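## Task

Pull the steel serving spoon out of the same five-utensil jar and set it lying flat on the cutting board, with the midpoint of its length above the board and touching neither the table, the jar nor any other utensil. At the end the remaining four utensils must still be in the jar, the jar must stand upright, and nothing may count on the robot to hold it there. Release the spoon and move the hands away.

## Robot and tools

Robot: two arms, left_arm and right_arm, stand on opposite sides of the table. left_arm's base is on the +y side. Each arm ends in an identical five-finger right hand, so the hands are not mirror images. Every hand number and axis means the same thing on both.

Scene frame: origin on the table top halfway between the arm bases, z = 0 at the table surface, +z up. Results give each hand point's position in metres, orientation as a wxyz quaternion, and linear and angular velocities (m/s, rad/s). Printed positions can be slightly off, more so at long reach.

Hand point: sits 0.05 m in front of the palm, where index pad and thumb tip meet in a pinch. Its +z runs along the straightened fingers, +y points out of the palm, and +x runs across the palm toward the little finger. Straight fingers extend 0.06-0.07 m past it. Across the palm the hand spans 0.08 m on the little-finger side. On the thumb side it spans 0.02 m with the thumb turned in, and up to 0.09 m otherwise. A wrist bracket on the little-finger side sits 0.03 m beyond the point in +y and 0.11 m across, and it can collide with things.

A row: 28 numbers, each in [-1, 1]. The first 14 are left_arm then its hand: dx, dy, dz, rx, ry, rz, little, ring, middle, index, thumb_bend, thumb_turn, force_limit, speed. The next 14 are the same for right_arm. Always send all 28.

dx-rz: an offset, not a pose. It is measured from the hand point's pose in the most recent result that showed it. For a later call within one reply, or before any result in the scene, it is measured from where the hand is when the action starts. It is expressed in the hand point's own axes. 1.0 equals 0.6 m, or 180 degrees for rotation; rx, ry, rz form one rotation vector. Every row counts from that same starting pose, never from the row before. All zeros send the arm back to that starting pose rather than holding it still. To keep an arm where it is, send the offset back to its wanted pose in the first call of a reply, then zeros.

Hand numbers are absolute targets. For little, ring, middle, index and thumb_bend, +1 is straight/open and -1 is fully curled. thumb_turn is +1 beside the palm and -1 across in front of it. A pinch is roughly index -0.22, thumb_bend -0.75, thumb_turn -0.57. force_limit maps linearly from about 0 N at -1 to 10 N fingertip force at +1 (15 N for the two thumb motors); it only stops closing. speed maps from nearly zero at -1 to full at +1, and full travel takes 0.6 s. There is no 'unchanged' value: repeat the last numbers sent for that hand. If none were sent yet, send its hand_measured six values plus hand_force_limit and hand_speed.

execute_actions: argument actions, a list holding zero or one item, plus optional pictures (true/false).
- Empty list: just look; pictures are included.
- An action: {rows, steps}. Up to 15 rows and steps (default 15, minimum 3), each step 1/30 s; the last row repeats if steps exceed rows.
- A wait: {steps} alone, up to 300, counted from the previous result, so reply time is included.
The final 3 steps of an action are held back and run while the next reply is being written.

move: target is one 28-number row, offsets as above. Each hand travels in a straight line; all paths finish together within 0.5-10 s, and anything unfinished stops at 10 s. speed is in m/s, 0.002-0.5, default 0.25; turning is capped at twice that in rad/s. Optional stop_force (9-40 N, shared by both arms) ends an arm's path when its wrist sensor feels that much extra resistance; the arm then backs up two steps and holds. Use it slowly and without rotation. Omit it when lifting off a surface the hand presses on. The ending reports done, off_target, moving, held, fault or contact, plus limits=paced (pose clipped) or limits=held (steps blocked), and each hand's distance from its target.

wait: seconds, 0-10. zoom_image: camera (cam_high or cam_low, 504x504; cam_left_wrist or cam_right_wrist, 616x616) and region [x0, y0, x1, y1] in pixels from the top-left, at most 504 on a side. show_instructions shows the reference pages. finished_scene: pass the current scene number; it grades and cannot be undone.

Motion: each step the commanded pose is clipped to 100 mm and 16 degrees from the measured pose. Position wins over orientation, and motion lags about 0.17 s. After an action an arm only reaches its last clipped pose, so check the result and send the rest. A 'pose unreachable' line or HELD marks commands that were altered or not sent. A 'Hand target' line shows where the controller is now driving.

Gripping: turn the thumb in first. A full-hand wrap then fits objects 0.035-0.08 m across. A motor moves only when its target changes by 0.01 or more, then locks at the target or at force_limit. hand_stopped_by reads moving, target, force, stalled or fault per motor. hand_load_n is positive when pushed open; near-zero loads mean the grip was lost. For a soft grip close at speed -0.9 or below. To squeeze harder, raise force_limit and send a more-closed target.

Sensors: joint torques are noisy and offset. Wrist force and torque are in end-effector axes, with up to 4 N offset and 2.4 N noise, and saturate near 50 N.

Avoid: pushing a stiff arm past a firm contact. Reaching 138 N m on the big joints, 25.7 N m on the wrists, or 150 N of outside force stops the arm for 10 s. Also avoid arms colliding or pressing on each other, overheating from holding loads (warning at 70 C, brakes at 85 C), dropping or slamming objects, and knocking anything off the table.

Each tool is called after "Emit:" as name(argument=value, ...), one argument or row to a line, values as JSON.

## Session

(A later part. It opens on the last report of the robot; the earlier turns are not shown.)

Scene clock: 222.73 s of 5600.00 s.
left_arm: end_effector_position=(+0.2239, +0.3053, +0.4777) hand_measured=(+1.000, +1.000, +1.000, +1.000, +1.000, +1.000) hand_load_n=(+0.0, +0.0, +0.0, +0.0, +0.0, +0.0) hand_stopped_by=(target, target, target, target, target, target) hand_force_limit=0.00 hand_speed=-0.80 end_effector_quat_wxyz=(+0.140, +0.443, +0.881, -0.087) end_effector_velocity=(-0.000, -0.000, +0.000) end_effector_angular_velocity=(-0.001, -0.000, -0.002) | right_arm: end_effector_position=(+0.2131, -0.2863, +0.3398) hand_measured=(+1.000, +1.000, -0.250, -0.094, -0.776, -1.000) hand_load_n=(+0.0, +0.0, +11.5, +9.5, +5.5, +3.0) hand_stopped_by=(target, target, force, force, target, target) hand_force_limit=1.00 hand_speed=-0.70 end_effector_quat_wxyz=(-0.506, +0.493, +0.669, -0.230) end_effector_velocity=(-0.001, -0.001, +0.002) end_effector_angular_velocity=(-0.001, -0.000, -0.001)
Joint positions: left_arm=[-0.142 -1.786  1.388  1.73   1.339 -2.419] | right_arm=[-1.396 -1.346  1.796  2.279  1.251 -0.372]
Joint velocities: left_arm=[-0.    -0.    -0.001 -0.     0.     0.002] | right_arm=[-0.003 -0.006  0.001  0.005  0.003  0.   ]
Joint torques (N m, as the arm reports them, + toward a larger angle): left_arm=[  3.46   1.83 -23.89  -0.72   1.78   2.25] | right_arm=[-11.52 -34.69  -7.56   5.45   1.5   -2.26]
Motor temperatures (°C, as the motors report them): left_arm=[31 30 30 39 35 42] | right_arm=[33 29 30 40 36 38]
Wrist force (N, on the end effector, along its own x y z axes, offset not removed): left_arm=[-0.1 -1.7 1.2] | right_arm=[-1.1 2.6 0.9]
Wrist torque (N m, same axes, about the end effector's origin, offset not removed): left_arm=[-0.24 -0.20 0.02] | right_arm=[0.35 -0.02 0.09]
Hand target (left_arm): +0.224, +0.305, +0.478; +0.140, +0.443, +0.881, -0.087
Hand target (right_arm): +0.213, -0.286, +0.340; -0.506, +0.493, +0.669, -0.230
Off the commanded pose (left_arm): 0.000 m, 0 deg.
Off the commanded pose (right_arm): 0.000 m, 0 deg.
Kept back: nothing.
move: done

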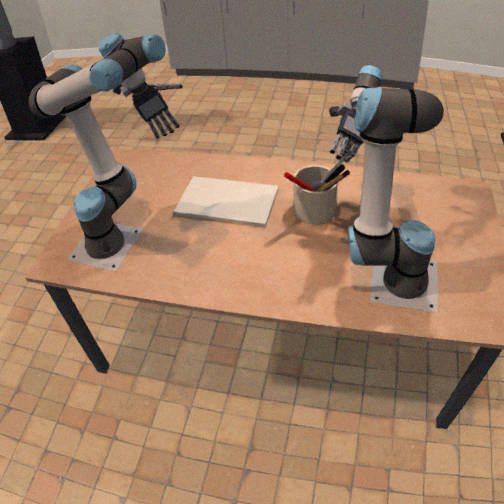

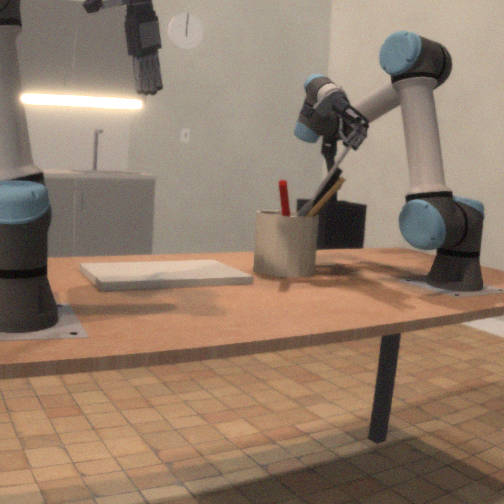

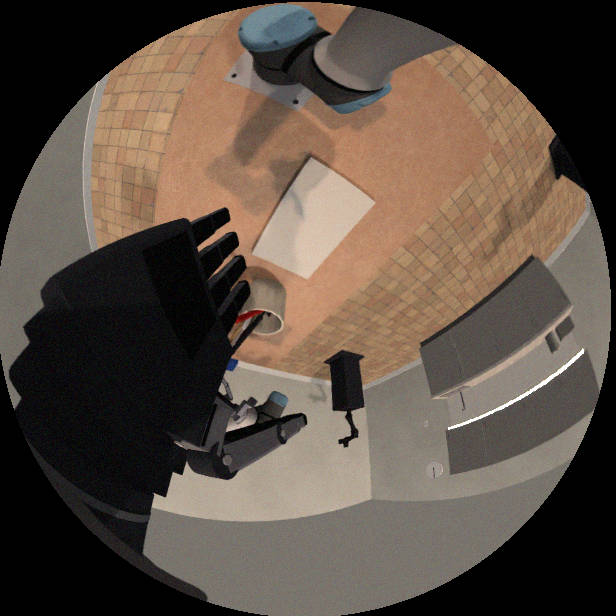

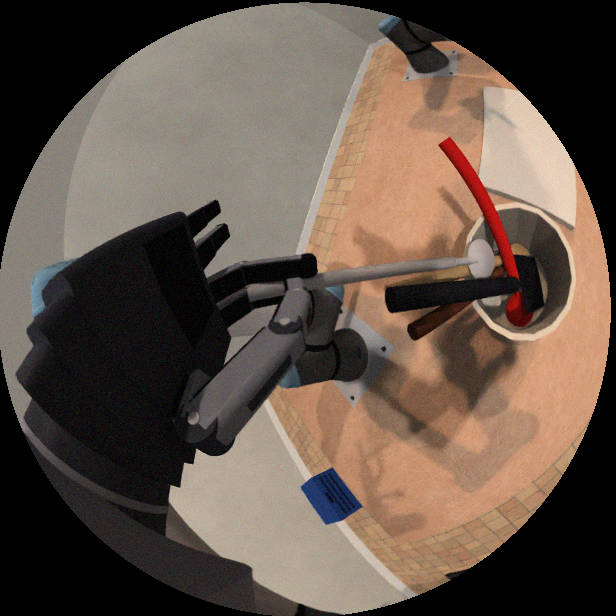

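Emit:
move(
  target=[0,0,0,0,0,0,1,1,1,1,1,1,0,-0.8, 0.054,-0.097,-0.046,0,0,0,1,1,-0.5,-0.55,-0.78,-1,1.0,-0.7],
  speed=0.03,
)

Scene clock: 225.77 s of 5600.00 s.
left_arm: end_effector_position=(+0.2239, +0.3053, +0.4777) hand_measured=(+1.000, +1.000, +1.000, +1.000, +1.000, +1.000) hand_load_n=(+0.0, +0.0, +0.0, +0.0, +0.0, +0.0) hand_stopped_by=(target, target, target, target, target, target) hand_force_limit=0.00 hand_speed=-0.80 end_effector_quat_wxyz=(+0.140, +0.443, +0.881, -0.087) end_effector_velocity=(-0.000, +0.000, -0.000) end_effector_angular_velocity=(+0.002, +0.001, -0.001) | right_arm: end_effector_position=(+0.2133, -0.2865, +0.4115) hand_measured=(+1.000, +1.000, -0.250, -0.094, -0.776, -1.000) hand_load_n=(+0.0, +0.0, +11.5, +10.0, +5.5, +3.0) hand_stopped_by=(target, target, force, force, target, target) hand_force_limit=1.00 hand_speed=-0.70 end_effector_quat_wxyz=(-0.506, +0.493, +0.669, -0.230) end_effector_velocity=(-0.000, +0.000, +0.002) end_effector_angular_velocity=(-0.001, +0.000, +0.000)
Joint positions: left_arm=[-0.142 -1.786  1.388  1.73   1.339 -2.419] | right_arm=[-1.396 -1.406  1.674  2.461  1.252 -0.372]
Joint velocities: left_arm=[0.    0.    0.001 0.001 0.002 0.001] | right_arm=[ 0.001 -0.002 -0.005  0.006 -0.001  0.001]
Joint torques (N m, as the arm reports them, + toward a larger angle): left_arm=[  3.18   1.59 -24.47  -0.71   1.83   2.22] | right_arm=[-12.36 -33.96 -28.69   5.68   1.53  -2.32]
Motor temperatures (°C, as the motors report them): left_arm=[31 30 30 39 35 42] | right_arm=[33 29 30 40 36 38]
Wrist force (N, on the end effector, along its own x y z axes, offset not removed): left_arm=[1.1 -1.1 1.1] | right_arm=[2.1 2.2 3.7]
Wrist torque (N m, same axes, about the end effector's origin, offset not removed): left_arm=[-0.23 -0.44 0.12] | right_arm=[0.29 -0.73 0.20]
Hand target (left_arm): +0.224, +0.305, +0.478; +0.140, +0.443, +0.881, -0.087
Hand target (right_arm): +0.213, -0.287, +0.412; -0.506, +0.493, +0.669, -0.230
Off the commanded pose (left_arm): 0.000 m, 0 deg.
Off the commanded pose (right_arm): 0.000 m, 0 deg.
Kept back: nothing.
move: done

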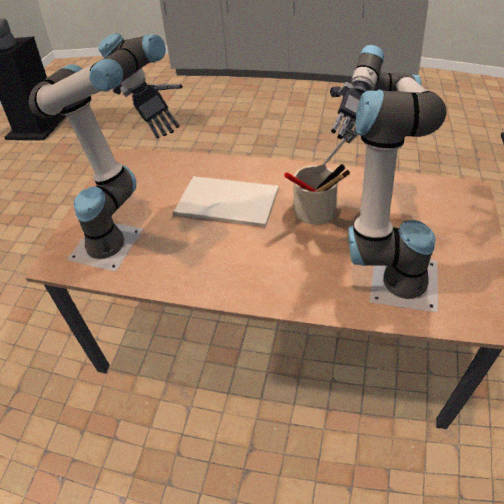

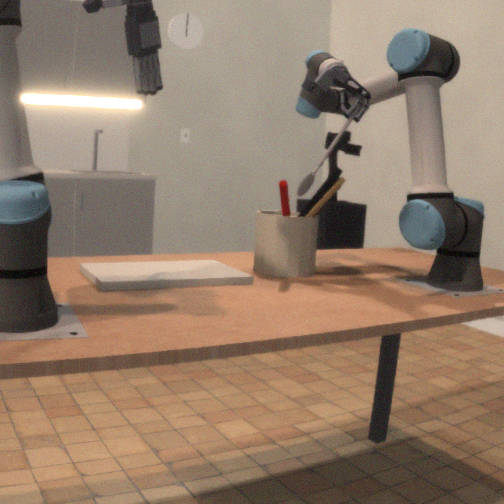

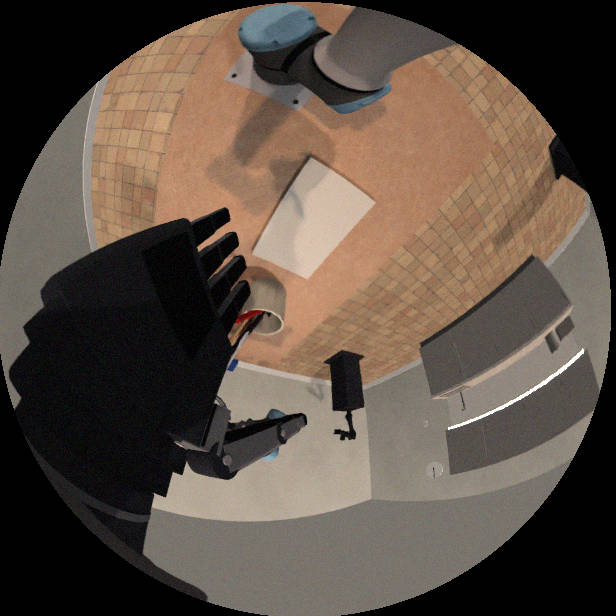

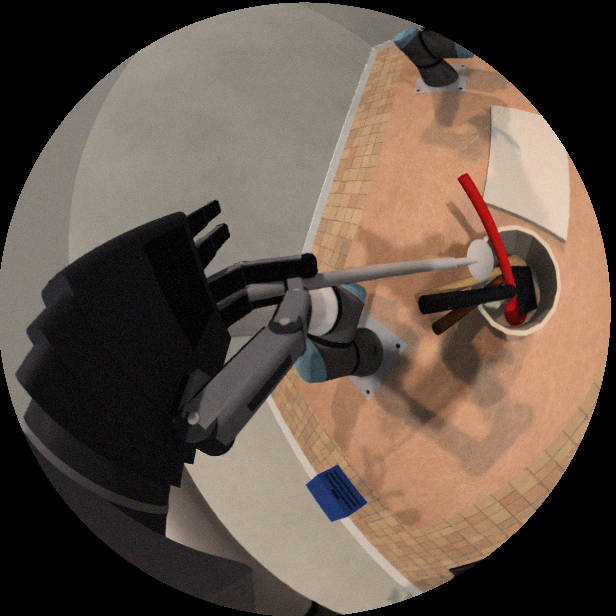

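Emit:
move(
  target=[0,0,0,0,0,0,1,1,1,1,1,1,0,-0.8, 0,0,0,0.125,0.077,-0.345,1,1,-0.5,-0.55,-0.78,-1,1.0,-0.7],
  speed=0.1,
)

Scene clock: 232.37 s of 5600.00 s.
left_arm: end_effector_position=(+0.2239, +0.3053, +0.4777) hand_measured=(+1.000, +1.000, +1.000, +1.000, +1.000, +1.000) hand_load_n=(+0.0, +0.0, +0.0, +0.0, +0.0, +0.0) hand_stopped_by=(target, target, target, target, target, target) hand_force_limit=0.00 hand_speed=-0.80 end_effector_quat_wxyz=(+0.140, +0.443, +0.881, -0.087) end_effector_velocity=(-0.000, +0.000, +0.000) end_effector_angular_velocity=(-0.002, +0.002, -0.000) | right_arm: end_effector_position=(+0.2131, -0.2865, +0.4117) hand_measured=(+1.000, +1.000, -0.250, -0.094, -0.776, -1.000) hand_load_n=(+0.0, +0.0, +11.5, +9.5, +5.5, +3.5) hand_stopped_by=(target, target, force, force, target, target) hand_force_limit=1.00 hand_speed=-0.70 end_effector_quat_wxyz=(-0.684, +0.106, +0.720, -0.050) end_effector_velocity=(+0.000, +0.000, +0.000) end_effector_angular_velocity=(+0.001, +0.000, -0.000)
Joint positions: left_arm=[-0.142 -1.786  1.388  1.73   1.339 -2.419] | right_arm=[-1.466 -1.313  1.858  2.537  1.429 -1.344]
Joint velocities: left_arm=[-0.001 -0.001  0.    -0.001  0.001 -0.001] | right_arm=[ 0.     0.     0.     0.    -0.001 -0.001]
Joint torques (N m, as the arm reports them, + toward a larger angle): left_arm=[  3.64   1.9  -24.3   -0.72   1.89   2.26] | right_arm=[  7.35 -36.19 -23.58   2.41  -1.87   2.28]
Motor temperatures (°C, as the motors report them): left_arm=[31 30 30 39 35 42] | right_arm=[33 29 30 40 36 38]
Wrist force (N, on the end effector, along its own x y z axes, offset not removed): left_arm=[-0.6 -2.2 -0.7] | right_arm=[0.7 3.7 2.5]
Wrist torque (N m, same axes, about the end effector's origin, offset not removed): left_arm=[-0.22 -0.11 -0.02] | right_arm=[0.43 -0.55 0.38]
Hand target (left_arm): +0.224, +0.305, +0.478; +0.140, +0.443, +0.881, -0.087
Hand target (right_arm): +0.213, -0.287, +0.412; +0.684, -0.106, -0.720, +0.050
Off the commanded pose (left_arm): 0.000 m, 0 deg.
Off the commanded pose (right_arm): 0.000 m, 14 deg.
Kept back: nothing.
move: held (right_arm); limits=held; held on 37 of 184 steps (right_arm), including the last (right_arm)
pose unreachable (right arm): on one or more control steps of this call this arm could not follow its commanded pose, so it was not sent that pose on those steps. On the call's last step it was still not sent that pose. It may still have moved: this result reports where it is.
cause: the commanded pose would bring two parts of the arm too close to each other (joints 3 (elbow) to 6 (wrist 3) lie between them).

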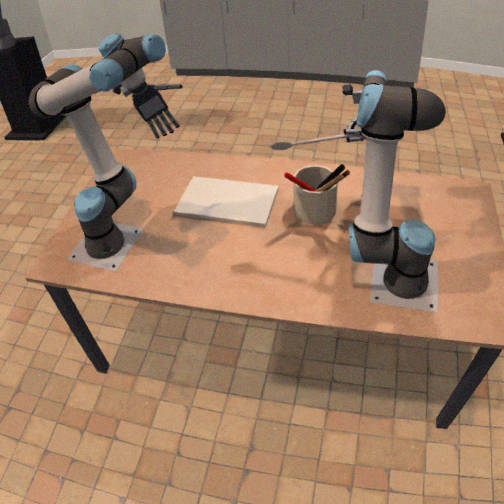

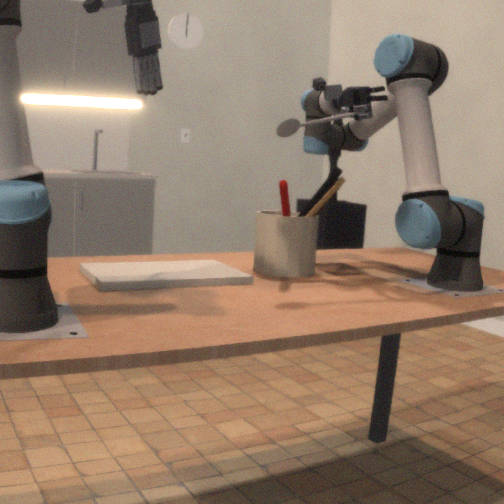

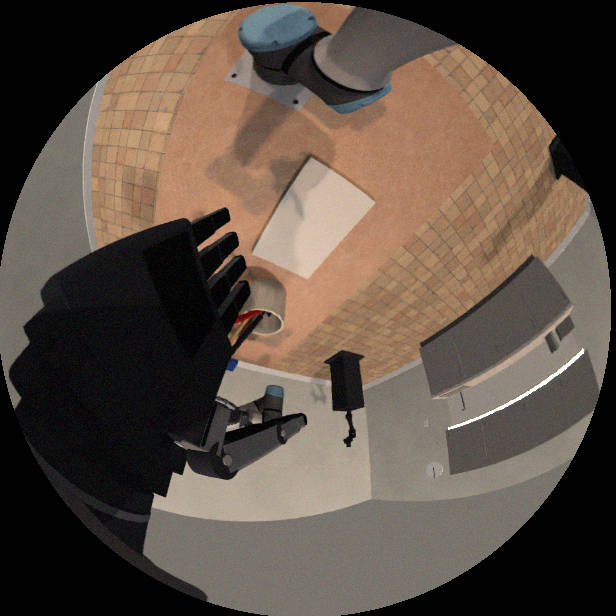

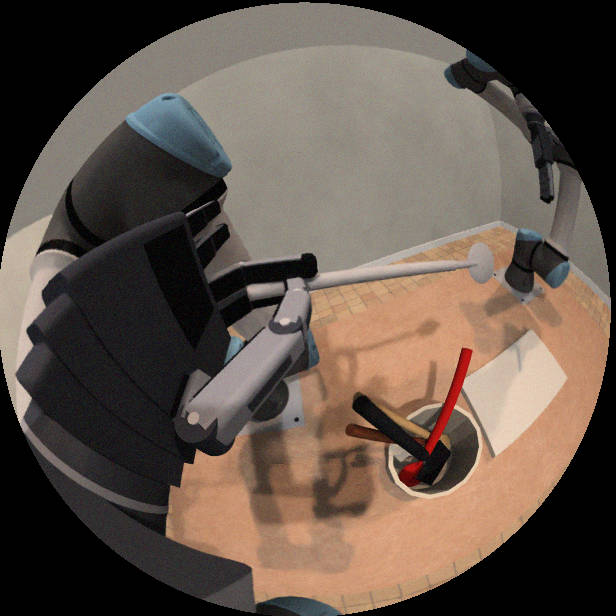

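Emit:
move(
  target=[0,0,0,0,0,0,1,1,1,1,1,1,0,-0.8, 0,0.25,0,0,0,0,1,1,-0.5,-0.55,-0.78,-1,1.0,-0.7],
  speed=0.06,
)

Scene clock: 235.57 s of 5600.00 s.
left_arm: end_effector_position=(+0.2239, +0.3053, +0.4777) hand_measured=(+1.000, +1.000, +1.000, +1.000, +1.000, +1.000) hand_load_n=(+0.0, +0.0, +0.0, +0.0, +0.0, +0.0) hand_stopped_by=(target, target, target, target, target, target) hand_force_limit=0.00 hand_speed=-0.80 end_effector_quat_wxyz=(+0.140, +0.443, +0.881, -0.087) end_effector_velocity=(+0.000, +0.001, +0.000) end_effector_angular_velocity=(+0.001, -0.000, +0.000) | right_arm: end_effector_position=(+0.2260, -0.1410, +0.3796) hand_measured=(+1.000, +1.000, -0.250, -0.094, -0.776, -1.000) hand_load_n=(+0.0, +0.0, +11.5, +9.5, +5.5, +3.5) hand_stopped_by=(target, target, force, force, target, target) hand_force_limit=1.00 hand_speed=-0.70 end_effector_quat_wxyz=(-0.684, +0.106, +0.720, -0.050) end_effector_velocity=(+0.000, +0.003, -0.001) end_effector_angular_velocity=(+0.001, +0.000, -0.001)
Joint positions: left_arm=[-0.142 -1.786  1.388  1.73   1.339 -2.419] | right_arm=[-1.174 -1.101  1.647  2.531  1.138 -1.325]
Joint velocities: left_arm=[ 0.    -0.001  0.     0.001 -0.    -0.   ] | right_arm=[ 0.005  0.005 -0.006  0.001 -0.006 -0.   ]
Joint torques (N m, as the arm reports them, + toward a larger angle): left_arm=[  3.62   1.36 -24.27  -0.79   1.89   2.2 ] | right_arm=[ 14.47 -23.61 -27.56   4.76  -1.7    2.23]
Motor temperatures (°C, as the motors report them): left_arm=[31 30 30 39 35 42] | right_arm=[33 29 30 40 36 38]
Wrist force (N, on the end effector, along its own x y z axes, offset not removed): left_arm=[-0.4 -1.2 1.2] | right_arm=[-1.3 2.6 1.9]
Wrist torque (N m, same axes, about the end effector's origin, offset not removed): left_arm=[-0.20 -0.26 0.01] | right_arm=[0.32 -0.32 0.25]
Hand target (left_arm): +0.224, +0.305, +0.478; +0.140, +0.443, +0.881, -0.087
Hand target (right_arm): +0.226, -0.141, +0.380; +0.684, -0.106, -0.720, +0.050
Off the commanded pose (left_arm): 0.000 m, 0 deg.
Off the commanded pose (right_arm): 0.001 m, 0 deg.
Kept back: nothing.
move: done

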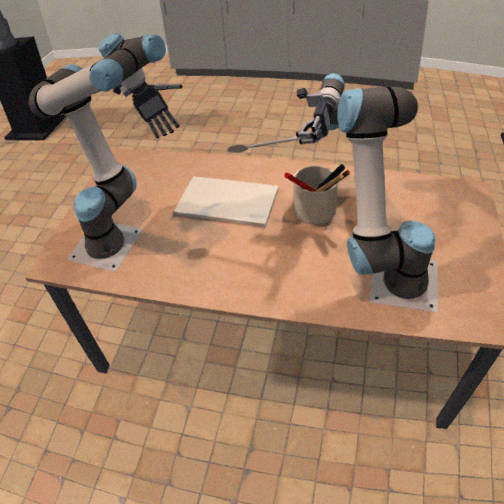

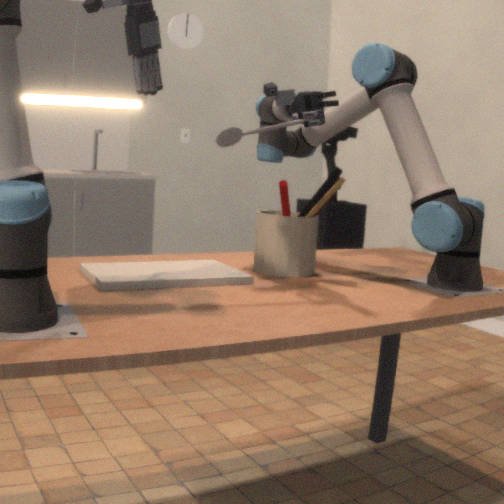

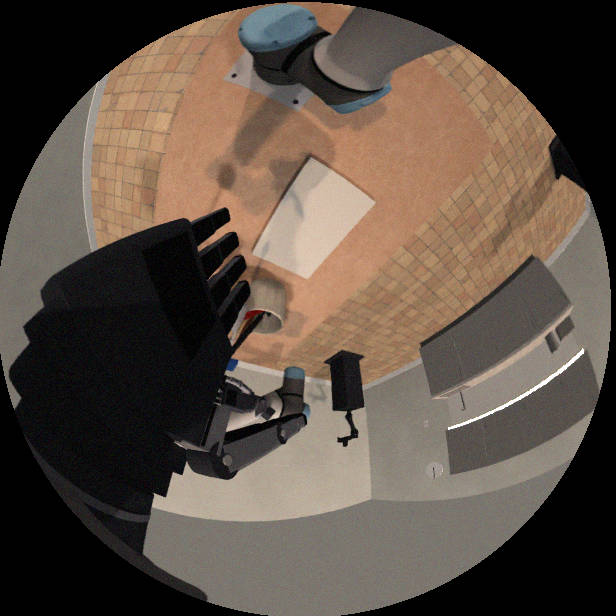

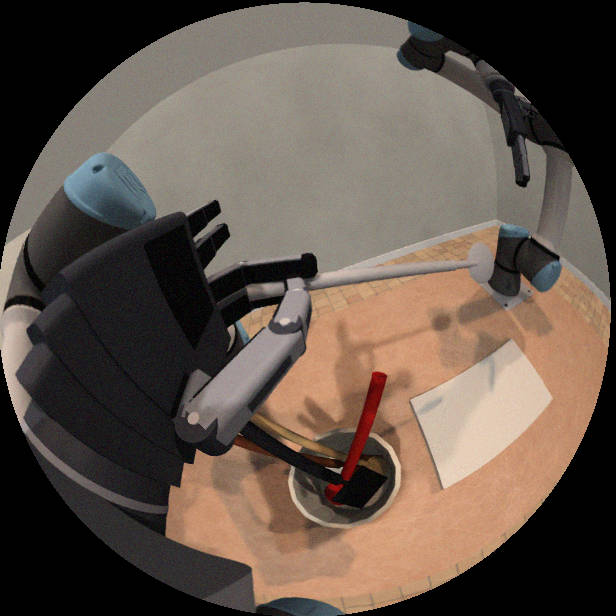

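Emit:
move(
  target=[0,0,0,0,0,0,1,1,1,1,1,1,0,-0.8, 0,0.135,0,0,-0.15,-0.06,1,1,-0.5,-0.55,-0.78,-1,1.0,-0.7],
  speed=0.06,
)

Scene clock: 240.37 s of 5600.00 s.
left_arm: end_effector_position=(+0.2239, +0.3053, +0.4777) hand_measured=(+1.000, +1.000, +1.000, +1.000, +1.000, +1.000) hand_load_n=(+0.0, +0.0, +0.0, +0.0, +0.0, +0.0) hand_stopped_by=(target, target, target, target, target, target) hand_force_limit=0.00 hand_speed=-0.80 end_effector_quat_wxyz=(+0.140, +0.443, +0.881, -0.087) end_effector_velocity=(+0.000, +0.000, -0.000) end_effector_angular_velocity=(+0.000, -0.001, +0.001) | right_arm: end_effector_position=(+0.2331, -0.0625, +0.3622) hand_measured=(+1.000, +1.000, -0.250, -0.094, -0.776, -1.000) hand_load_n=(+0.0, +0.0, +11.0, +10.5, +5.5, +3.0) hand_stopped_by=(target, target, force, force, target, target) hand_force_limit=1.00 hand_speed=-0.70 end_effector_quat_wxyz=(-0.500, +0.024, +0.866, -0.009) end_effector_velocity=(-0.000, +0.003, -0.001) end_effector_angular_velocity=(+0.005, -0.015, +0.005)
Joint positions: left_arm=[-0.142 -1.786  1.388  1.73   1.339 -2.419] | right_arm=[-0.996 -1.015  1.246  2.316  1.103 -1.228]
Joint velocities: left_arm=[ 0.001  0.     0.     0.    -0.001 -0.   ] | right_arm=[ 0.006  0.003 -0.013 -0.007  0.     0.004]
Joint torques (N m, as the arm reports them, + toward a larger angle): left_arm=[  3.42   1.28 -24.41  -0.74   1.88   2.23] | right_arm=[ 14.8  -29.67 -31.86   0.7    1.27   1.9 ]
Motor temperatures (°C, as the motors report them): left_arm=[31 30 30 39 35 42] | right_arm=[33 29 30 40 36 38]
Wrist force (N, on the end effector, along its own x y z axes, offset not removed): left_arm=[0.4 -1.2 0.5] | right_arm=[-0.4 1.9 3.5]
Wrist torque (N m, same axes, about the end effector's origin, offset not removed): left_arm=[-0.16 -0.33 0.12] | right_arm=[0.38 -0.48 0.35]
Hand target (left_arm): +0.224, +0.305, +0.478; +0.140, +0.443, +0.881, -0.087
Hand target (right_arm): +0.233, -0.062, +0.362; -0.499, +0.024, +0.866, -0.009
Off the commanded pose (left_arm): 0.000 m, 0 deg.
Off the commanded pose (right_arm): 0.000 m, 0 deg.
Kept back: nothing.
move: done

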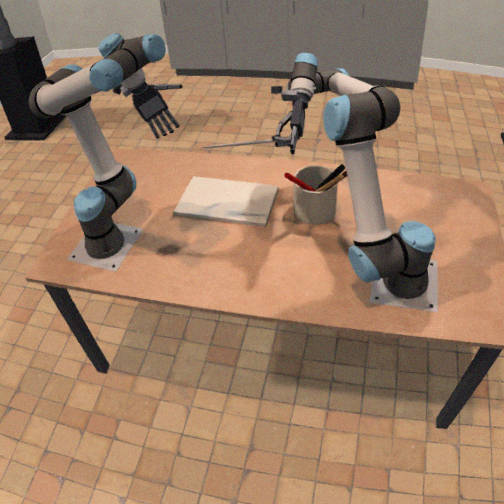

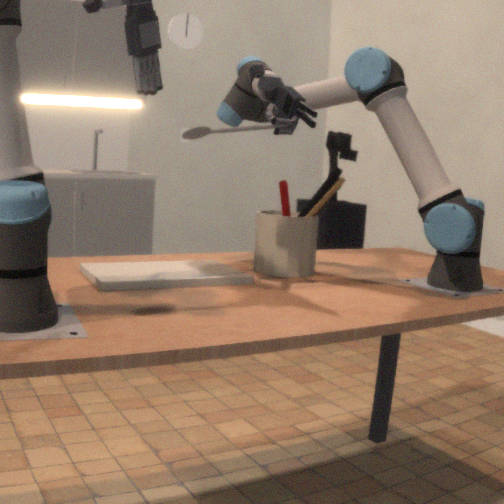

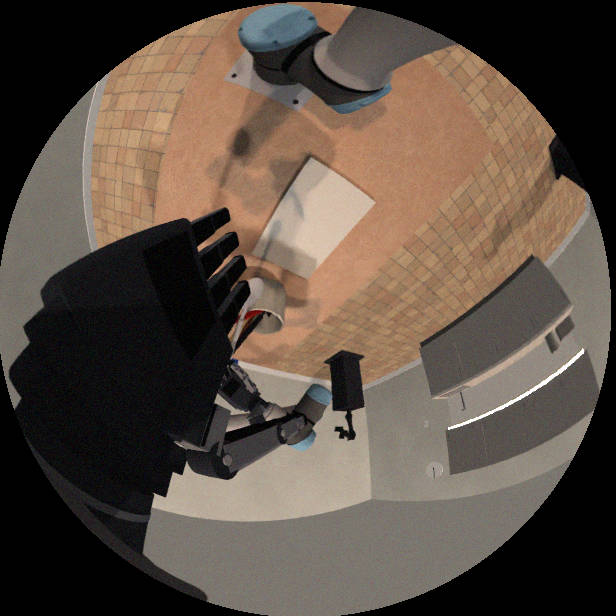

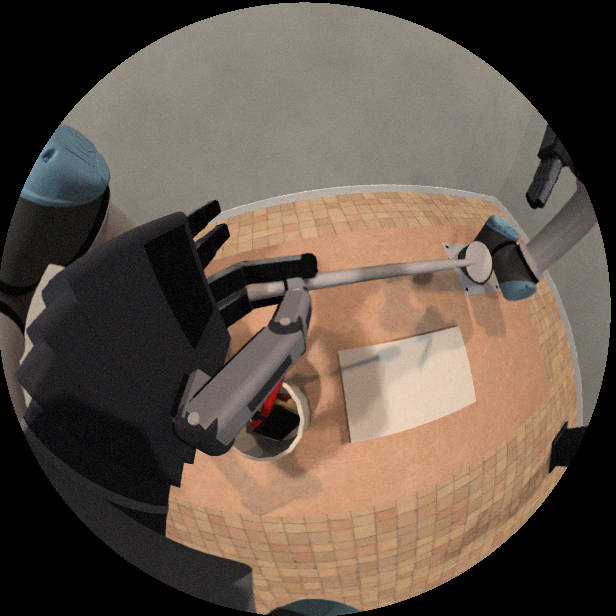

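Emit:
move(
  target=[0,0,0,0,0,0,1,1,1,1,1,1,0,-0.8, -0.19,0.07,0.11,0,0,0,1,1,-0.5,-0.55,-0.78,-1,1.0,-0.7],
  speed=0.06,
)

Scene clock: 243.37 s of 5600.00 s.
left_arm: end_effector_position=(+0.2239, +0.3053, +0.4777) hand_measured=(+1.000, +1.000, +1.000, +1.000, +1.000, +1.000) hand_load_n=(+0.0, +0.0, +0.0, +0.0, +0.0, +0.0) hand_stopped_by=(target, target, target, target, target, target) hand_force_limit=0.00 hand_speed=-0.80 end_effector_quat_wxyz=(+0.140, +0.443, +0.881, -0.087) end_effector_velocity=(+0.001, +0.001, +0.000) end_effector_angular_velocity=(-0.001, -0.000, +0.002) | right_arm: end_effector_position=(+0.2342, -0.0257, +0.2293) hand_measured=(+1.000, +1.000, -0.250, -0.094, -0.776, -1.000) hand_load_n=(+0.0, +0.0, +11.0, +10.5, +5.5, +3.0) hand_stopped_by=(target, target, force, force, target, target) hand_force_limit=1.00 hand_speed=-0.70 end_effector_quat_wxyz=(-0.500, +0.024, +0.866, -0.009) end_effector_velocity=(+0.000, +0.001, -0.003) end_effector_angular_velocity=(+0.000, -0.001, +0.002)
Joint positions: left_arm=[-0.142 -1.786  1.388  1.73   1.339 -2.419] | right_arm=[-0.942 -0.837  1.302  2.064  1.058 -1.194]
Joint velocities: left_arm=[ 0.002 -0.001  0.001 -0.    -0.     0.   ] | right_arm=[ 0.002  0.005 -0.002 -0.004  0.     0.   ]
Joint torques (N m, as the arm reports them, + toward a larger angle): left_arm=[  3.44   1.14 -23.93  -0.69   1.82   2.21] | right_arm=[ 12.19 -32.89 -28.95   0.62  -2.63   2.26]
Motor temperatures (°C, as the motors report them): left_arm=[31 30 30 39 35 42] | right_arm=[33 30 30 40 36 38]
Wrist force (N, on the end effector, along its own x y z axes, offset not removed): left_arm=[-0.6 -1.0 0.8] | right_arm=[-1.0 1.6 3.1]
Wrist torque (N m, same axes, about the end effector's origin, offset not removed): left_arm=[-0.14 -0.17 0.04] | right_arm=[0.42 -0.41 0.27]
Hand target (left_arm): +0.224, +0.305, +0.478; +0.140, +0.443, +0.881, -0.087
Hand target (right_arm): +0.234, -0.026, +0.229; -0.500, +0.024, +0.866, -0.009
Off the commanded pose (left_arm): 0.000 m, 0 deg.
Off the commanded pose (right_arm): 0.000 m, 0 deg.
Kept back: nothing.
move: done

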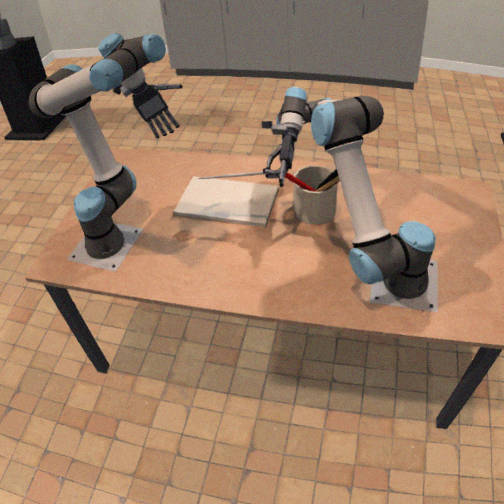

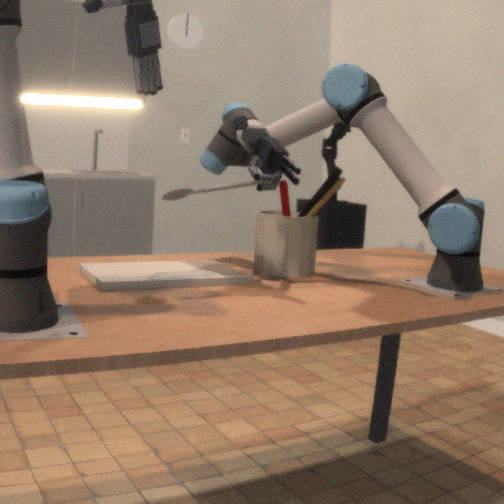

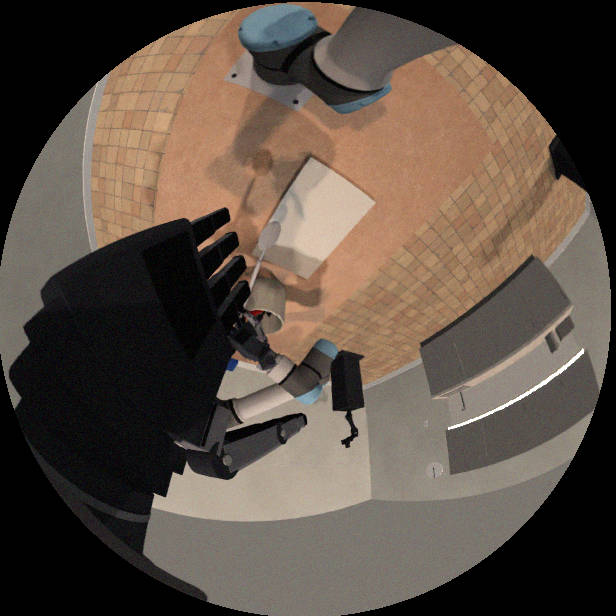

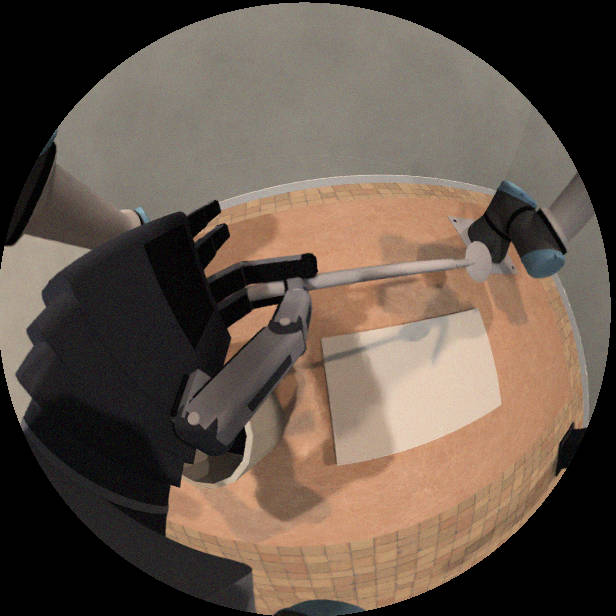

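Emit:
move(
  target=[0,0,0,0,0,0,1,1,1,1,1,1,0,-0.8, 0,0.08,0,0,0,0,1,1,-0.5,-0.55,-0.78,-1,1.0,-0.7],
  speed=0.05,
)

Emit:
move(
  target=[0,0,0,0,0,0,1,1,1,1,1,1,0,-0.8, -0.11,0,0.065,0,0,0,1,1,-0.5,-0.55,-0.78,-1,1.0,-0.7],
  speed=0.05,
  stop_force=9,
)

Scene clock: 247.87 s of 5600.00 s.
left_arm: end_effector_position=(+0.2239, +0.3053, +0.4777) hand_measured=(+1.000, +1.000, +1.000, +1.000, +1.000, +1.000) hand_load_n=(+0.0, +0.0, +0.0, +0.0, +0.0, +0.0) hand_stopped_by=(target, target, target, target, target, target) hand_force_limit=0.00 hand_speed=-0.80 end_effector_quat_wxyz=(+0.140, +0.443, +0.881, -0.087) end_effector_velocity=(+0.000, -0.000, -0.000) end_effector_angular_velocity=(-0.002, +0.001, +0.001) | right_arm: end_effector_position=(+0.2358, +0.0219, +0.2275) hand_measured=(+1.000, +1.000, -0.250, -0.094, -0.776, -1.000) hand_load_n=(+0.0, +0.0, +11.0, +10.5, +5.5, +3.0) hand_stopped_by=(target, target, force, force, target, target) hand_force_limit=1.00 hand_speed=-0.70 end_effector_quat_wxyz=(-0.500, +0.024, +0.866, -0.009) end_effector_velocity=(+0.000, +0.002, -0.000) end_effector_angular_velocity=(-0.001, -0.000, +0.001)
Joint positions: left_arm=[-0.142 -1.786  1.388  1.73   1.339 -2.419] | right_arm=[-0.879 -0.747  1.138  2.116  1.007 -1.151]
Joint velocities: left_arm=[ 0.001 -0.     0.    -0.002  0.001  0.   ] | right_arm=[ 0.003  0.005 -0.011  0.004 -0.002  0.003]
Joint torques (N m, as the arm reports them, + toward a larger angle): left_arm=[  3.28   1.61 -24.58  -0.77   1.74   2.16] | right_arm=[ 14.44 -36.46 -29.01   5.53  -2.4    2.18]
Motor temperatures (°C, as the motors report them): left_arm=[31 30 30 39 35 42] | right_arm=[33 30 30 40 36 38]
Wrist force (N, on the end effector, along its own x y z axes, offset not removed): left_arm=[0.3 -0.9 1.2] | right_arm=[0.4 2.8 3.4]
Wrist torque (N m, same axes, about the end effector's origin, offset not removed): left_arm=[-0.15 -0.36 0.10] | right_arm=[0.59 -0.52 0.26]
Hand target (left_arm): +0.224, +0.305, +0.478; +0.140, +0.443, +0.881, -0.087
Hand target (right_arm): +0.236, +0.022, +0.227; -0.500, +0.024, +0.866, -0.009
Off the commanded pose (left_arm): 0.000 m, 0 deg.
Off the commanded pose (right_arm): 0.000 m, 0 deg.
Kept back: nothing.
After step 90, 0.07 s passed at rest.
move: done

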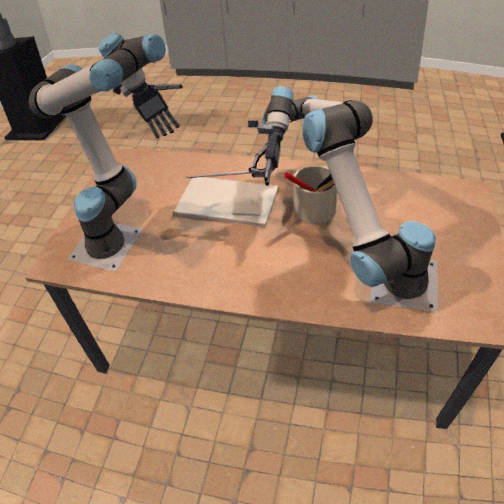

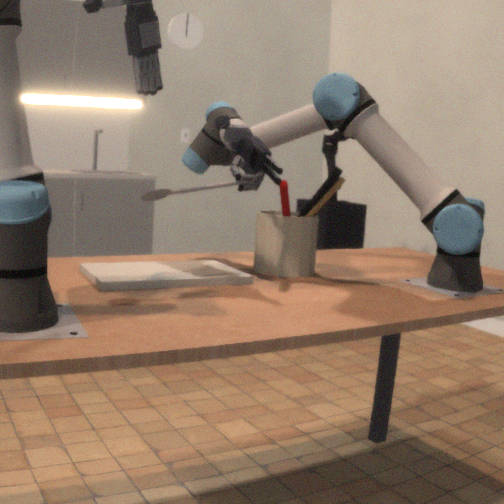

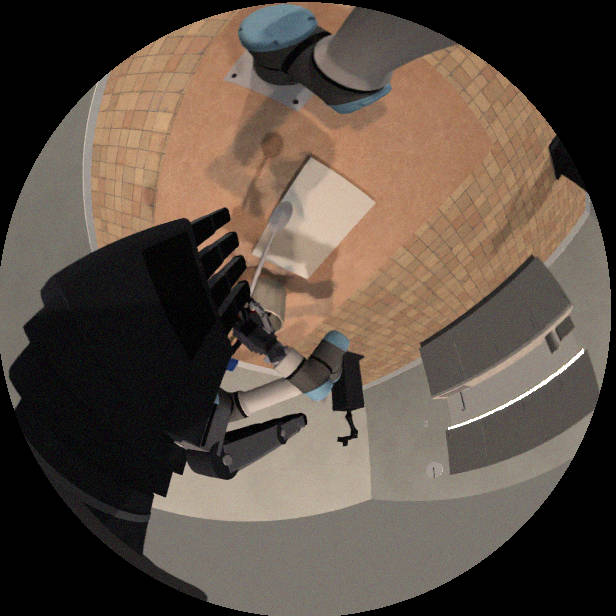

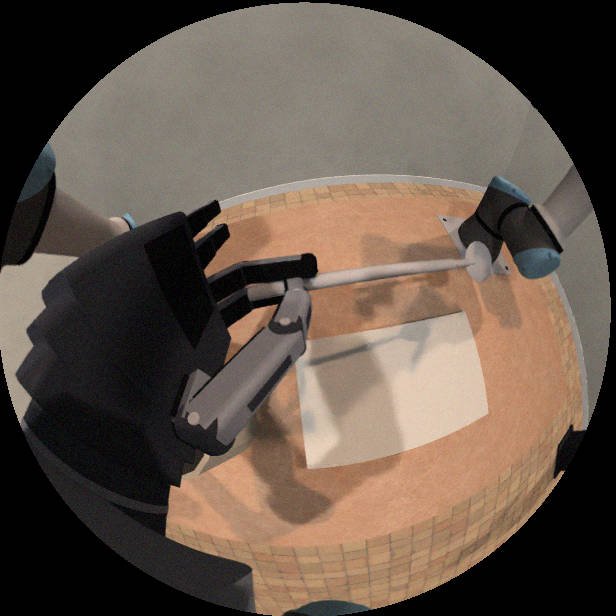

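Scene clock: 249.83 s of 5600.00 s.
left_arm: end_effector_position=(+0.2239, +0.3053, +0.4777) hand_measured=(+1.000, +1.000, +1.000, +1.000, +1.000, +1.000) hand_load_n=(+0.0, +0.0, +0.0, +0.0, +0.0, +0.0) hand_stopped_by=(target, target, target, target, target, target) hand_force_limit=0.00 hand_speed=-0.80 end_effector_quat_wxyz=(+0.140, +0.443, +0.881, -0.087) end_effector_velocity=(-0.000, -0.000, -0.000) end_effector_angular_velocity=(+0.002, -0.002, -0.002) | right_arm: end_effector_position=(+0.2349, +0.0190, +0.1513) hand_measured=(+1.000, +1.000, -0.250, -0.094, -0.776, -1.000) hand_load_n=(+0.0, +0.0, +11.0, +10.5, +5.5, +3.0) hand_stopped_by=(target, target, force, force, target, target) hand_force_limit=1.00 hand_speed=-0.70 end_effector_quat_wxyz=(-0.500, +0.024, +0.866, -0.009) end_effector_velocity=(+0.000, -0.000, -0.003) end_effector_angular_velocity=(+0.000, -0.001, +0.000)
Joint positions: left_arm=[-0.142 -1.786  1.388  1.73   1.339 -2.419] | right_arm=[-0.882 -0.666  1.201  1.974  1.009 -1.153]
Joint velocities: left_arm=[-0.001  0.001  0.     0.001 -0.001  0.002] | right_arm=[-0.001  0.003  0.002 -0.005  0.001 -0.   ]
Joint torques (N m, as the arm reports them, + toward a larger angle): left_arm=[  3.42   1.71 -24.51  -0.87   1.79   2.19] | right_arm=[-13.27 -39.48  -5.5    0.53   1.18  -2.52]
Motor temperatures (°C, as the motors report them): left_arm=[31 30 30 39 35 42] | right_arm=[33 30 30 40 36 38]
Wrist force (N, on the end effector, along its own x y z axes, offset not removed): left_arm=[-0.5 -1.5 0.8] | right_arm=[-0.4 1.5 3.8]
Wrist torque (N m, same axes, about the end effector's origin, offset not removed): left_arm=[-0.15 -0.21 -0.05] | right_arm=[0.31 -0.46 0.33]
Hand target (left_arm): +0.224, +0.305, +0.478; +0.140, +0.443, +0.881, -0.087
Hand target (right_arm): +0.235, +0.019, +0.151; -0.500, +0.024, +0.866, -0.009
Off the commanded pose (left_arm): 0.000 m, 0 deg.
Off the commanded pose (right_arm): 0.000 m, 0 deg.
Kept back: nothing.
move: done

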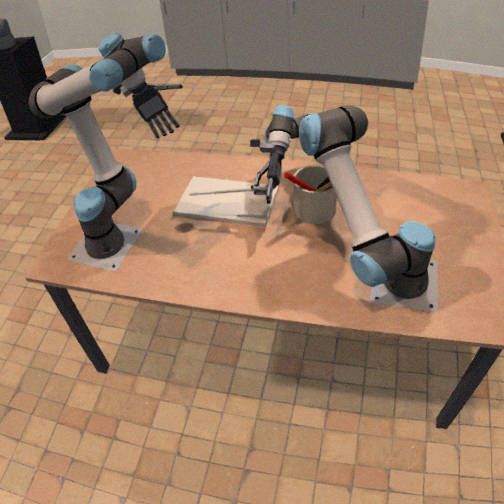

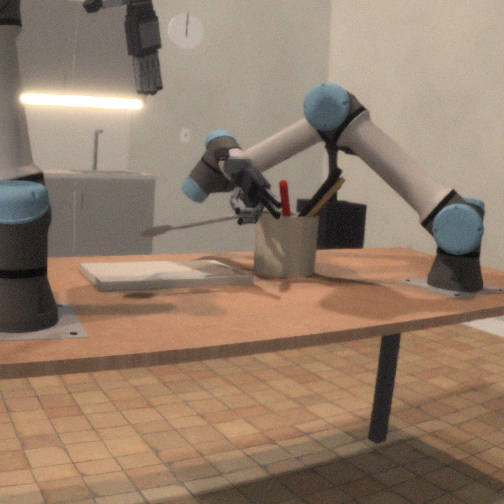

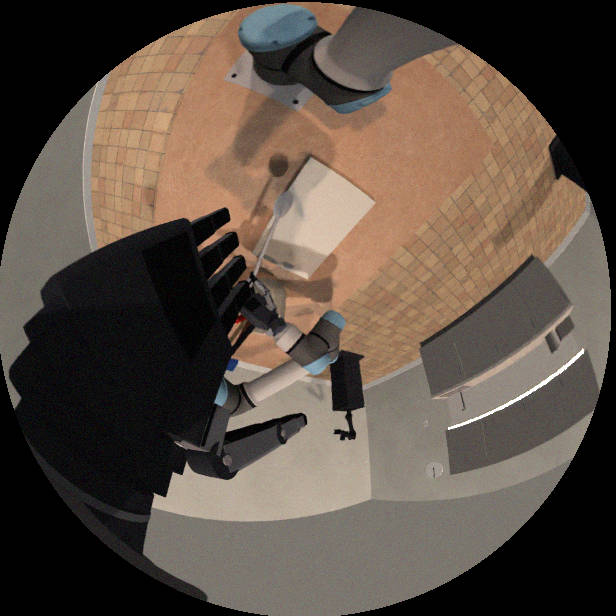

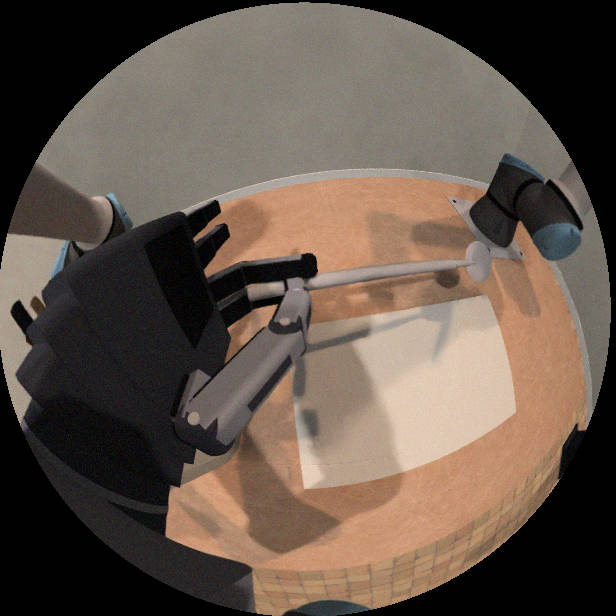

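Emit:
move(
  target=[0,0,0,0,0,0,1,1,1,1,1,1,0,-0.8, -0.088,0,0.028,0,0,0,1,1,-0.5,-0.55,-0.78,-1,1.0,-0.7],
  speed=0.04,
  stop_force=9,
)

Emit:
zoom_image(
  camera="cam_low",
  region=[60,160,320,320],
)

Emit:
zoom_image(
  camera="cam_high",
  region=[150,140,350,250],
)

Scene clock: 251.87 s of 5600.00 s.
left_arm: end_effector_position=(+0.2239, +0.3053, +0.4777) hand_measured=(+1.000, +1.000, +1.000, +1.000, +1.000, +1.000) hand_load_n=(+0.0, +0.0, +0.0, +0.0, +0.0, +0.0) hand_stopped_by=(target, target, target, target, target, target) hand_force_limit=0.00 hand_speed=-0.80 end_effector_quat_wxyz=(+0.140, +0.443, +0.881, -0.087) end_effector_velocity=(-0.000, -0.001, -0.000) end_effector_angular_velocity=(-0.000, -0.001, -0.000) | right_arm: end_effector_position=(+0.2466, +0.0166, +0.0975) hand_measured=(+1.000, +1.000, -0.250, -0.094, -0.776, -1.000) hand_load_n=(+0.0, +0.0, +11.0, +10.5, +5.5, +3.0) hand_stopped_by=(target, target, force, force, target, target) hand_force_limit=1.00 hand_speed=-0.70 end_effector_quat_wxyz=(-0.500, +0.024, +0.866, -0.009) end_effector_velocity=(+0.001, -0.000, -0.002) end_effector_angular_velocity=(-0.001, -0.001, +0.000)
Joint positions: left_arm=[-0.142 -1.786  1.388  1.73   1.339 -2.419] | right_arm=[-0.897 -0.58   1.19   1.905  1.021 -1.163]
Joint velocities: left_arm=[-0.001  0.001 -0.    -0.001 -0.001 -0.   ] | right_arm=[-0.001  0.004 -0.001 -0.003  0.002 -0.   ]
Joint torques (N m, as the arm reports them, + toward a larger angle): left_arm=[  3.77   2.03 -24.62  -0.81   1.78   2.25] | right_arm=[-11.97 -36.84 -25.56   0.84   0.99  -2.54]
Motor temperatures (°C, as the motors report them): left_arm=[31 30 30 39 35 42] | right_arm=[33 30 30 40 36 38]
Wrist force (N, on the end effector, along its own x y z axes, offset not removed): left_arm=[0.0 -1.2 -0.2] | right_arm=[0.3 1.5 1.8]
Wrist torque (N m, same axes, about the end effector's origin, offset not removed): left_arm=[-0.12 -0.28 0.15] | right_arm=[0.47 -0.49 0.30]
Hand target (left_arm): +0.224, +0.305, +0.478; +0.140, +0.443, +0.881, -0.087
Hand target (right_arm): +0.247, +0.017, +0.097; -0.500, +0.024, +0.866, -0.009
Off the commanded pose (left_arm): 0.000 m, 0 deg.
Off the commanded pose (right_arm): 0.000 m, 0 deg.
Kept back: nothing.
move: done

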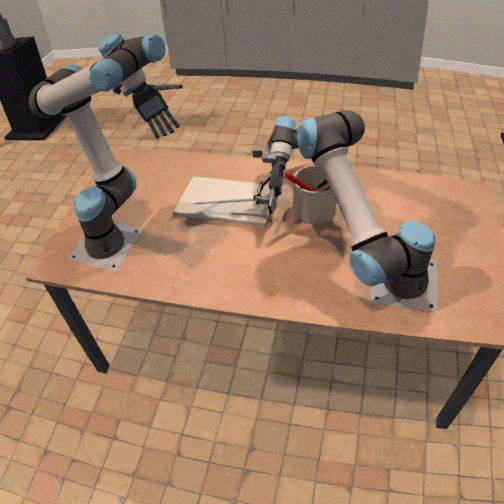

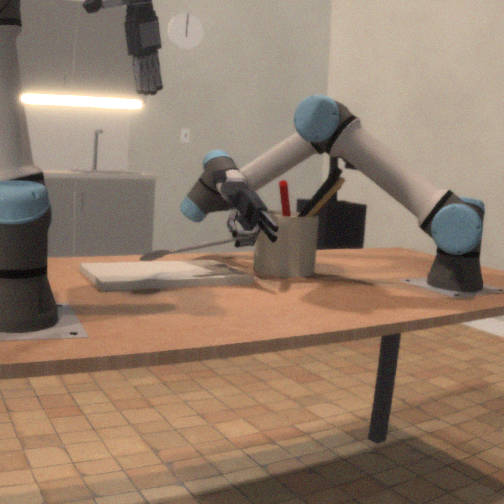

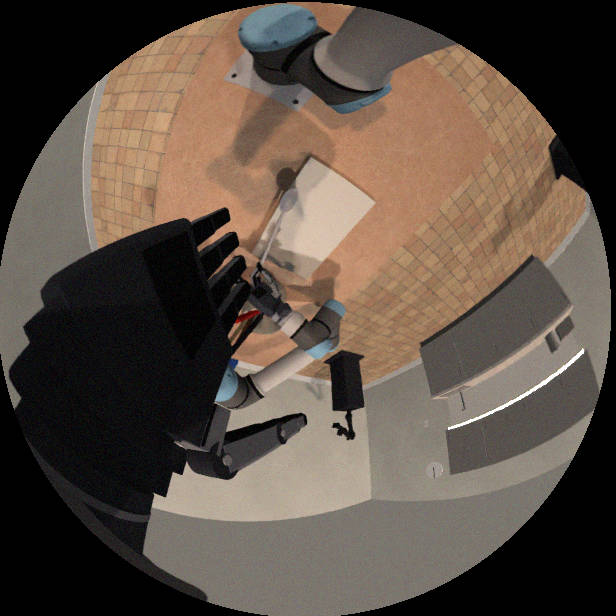

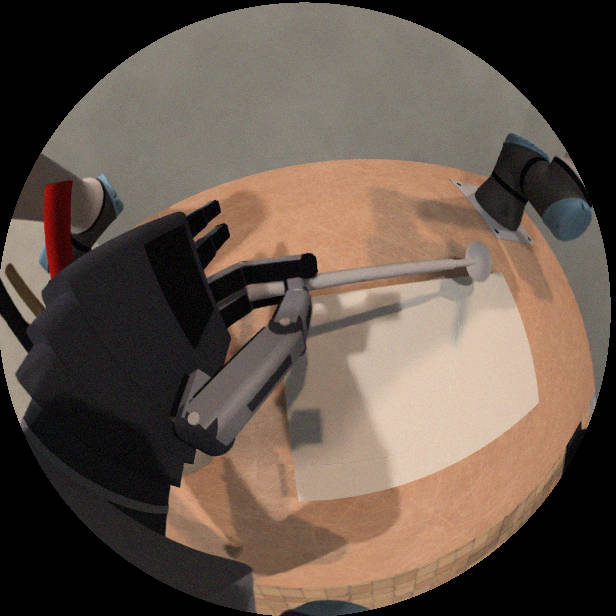

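Region (60, 160, 320, 320) of cam_low's 504x504 image, scaled by 1.938, with more detail than that image has; it fills the top 310 rows of this view, and the rest is white.

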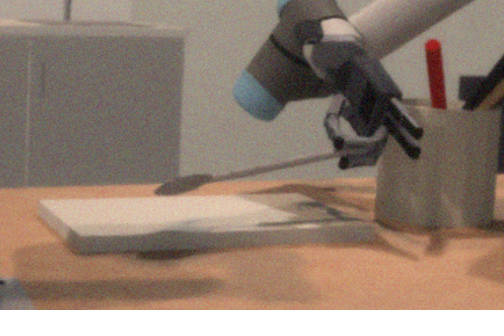

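Region (150, 140, 350, 250) of cam_high's 504x504 image, scaled by 2.520, with more detail than that image has; it fills the top 277 rows of this view, and the rest is white.

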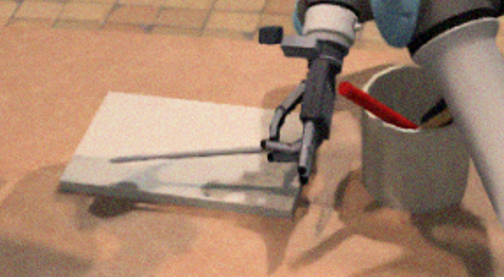

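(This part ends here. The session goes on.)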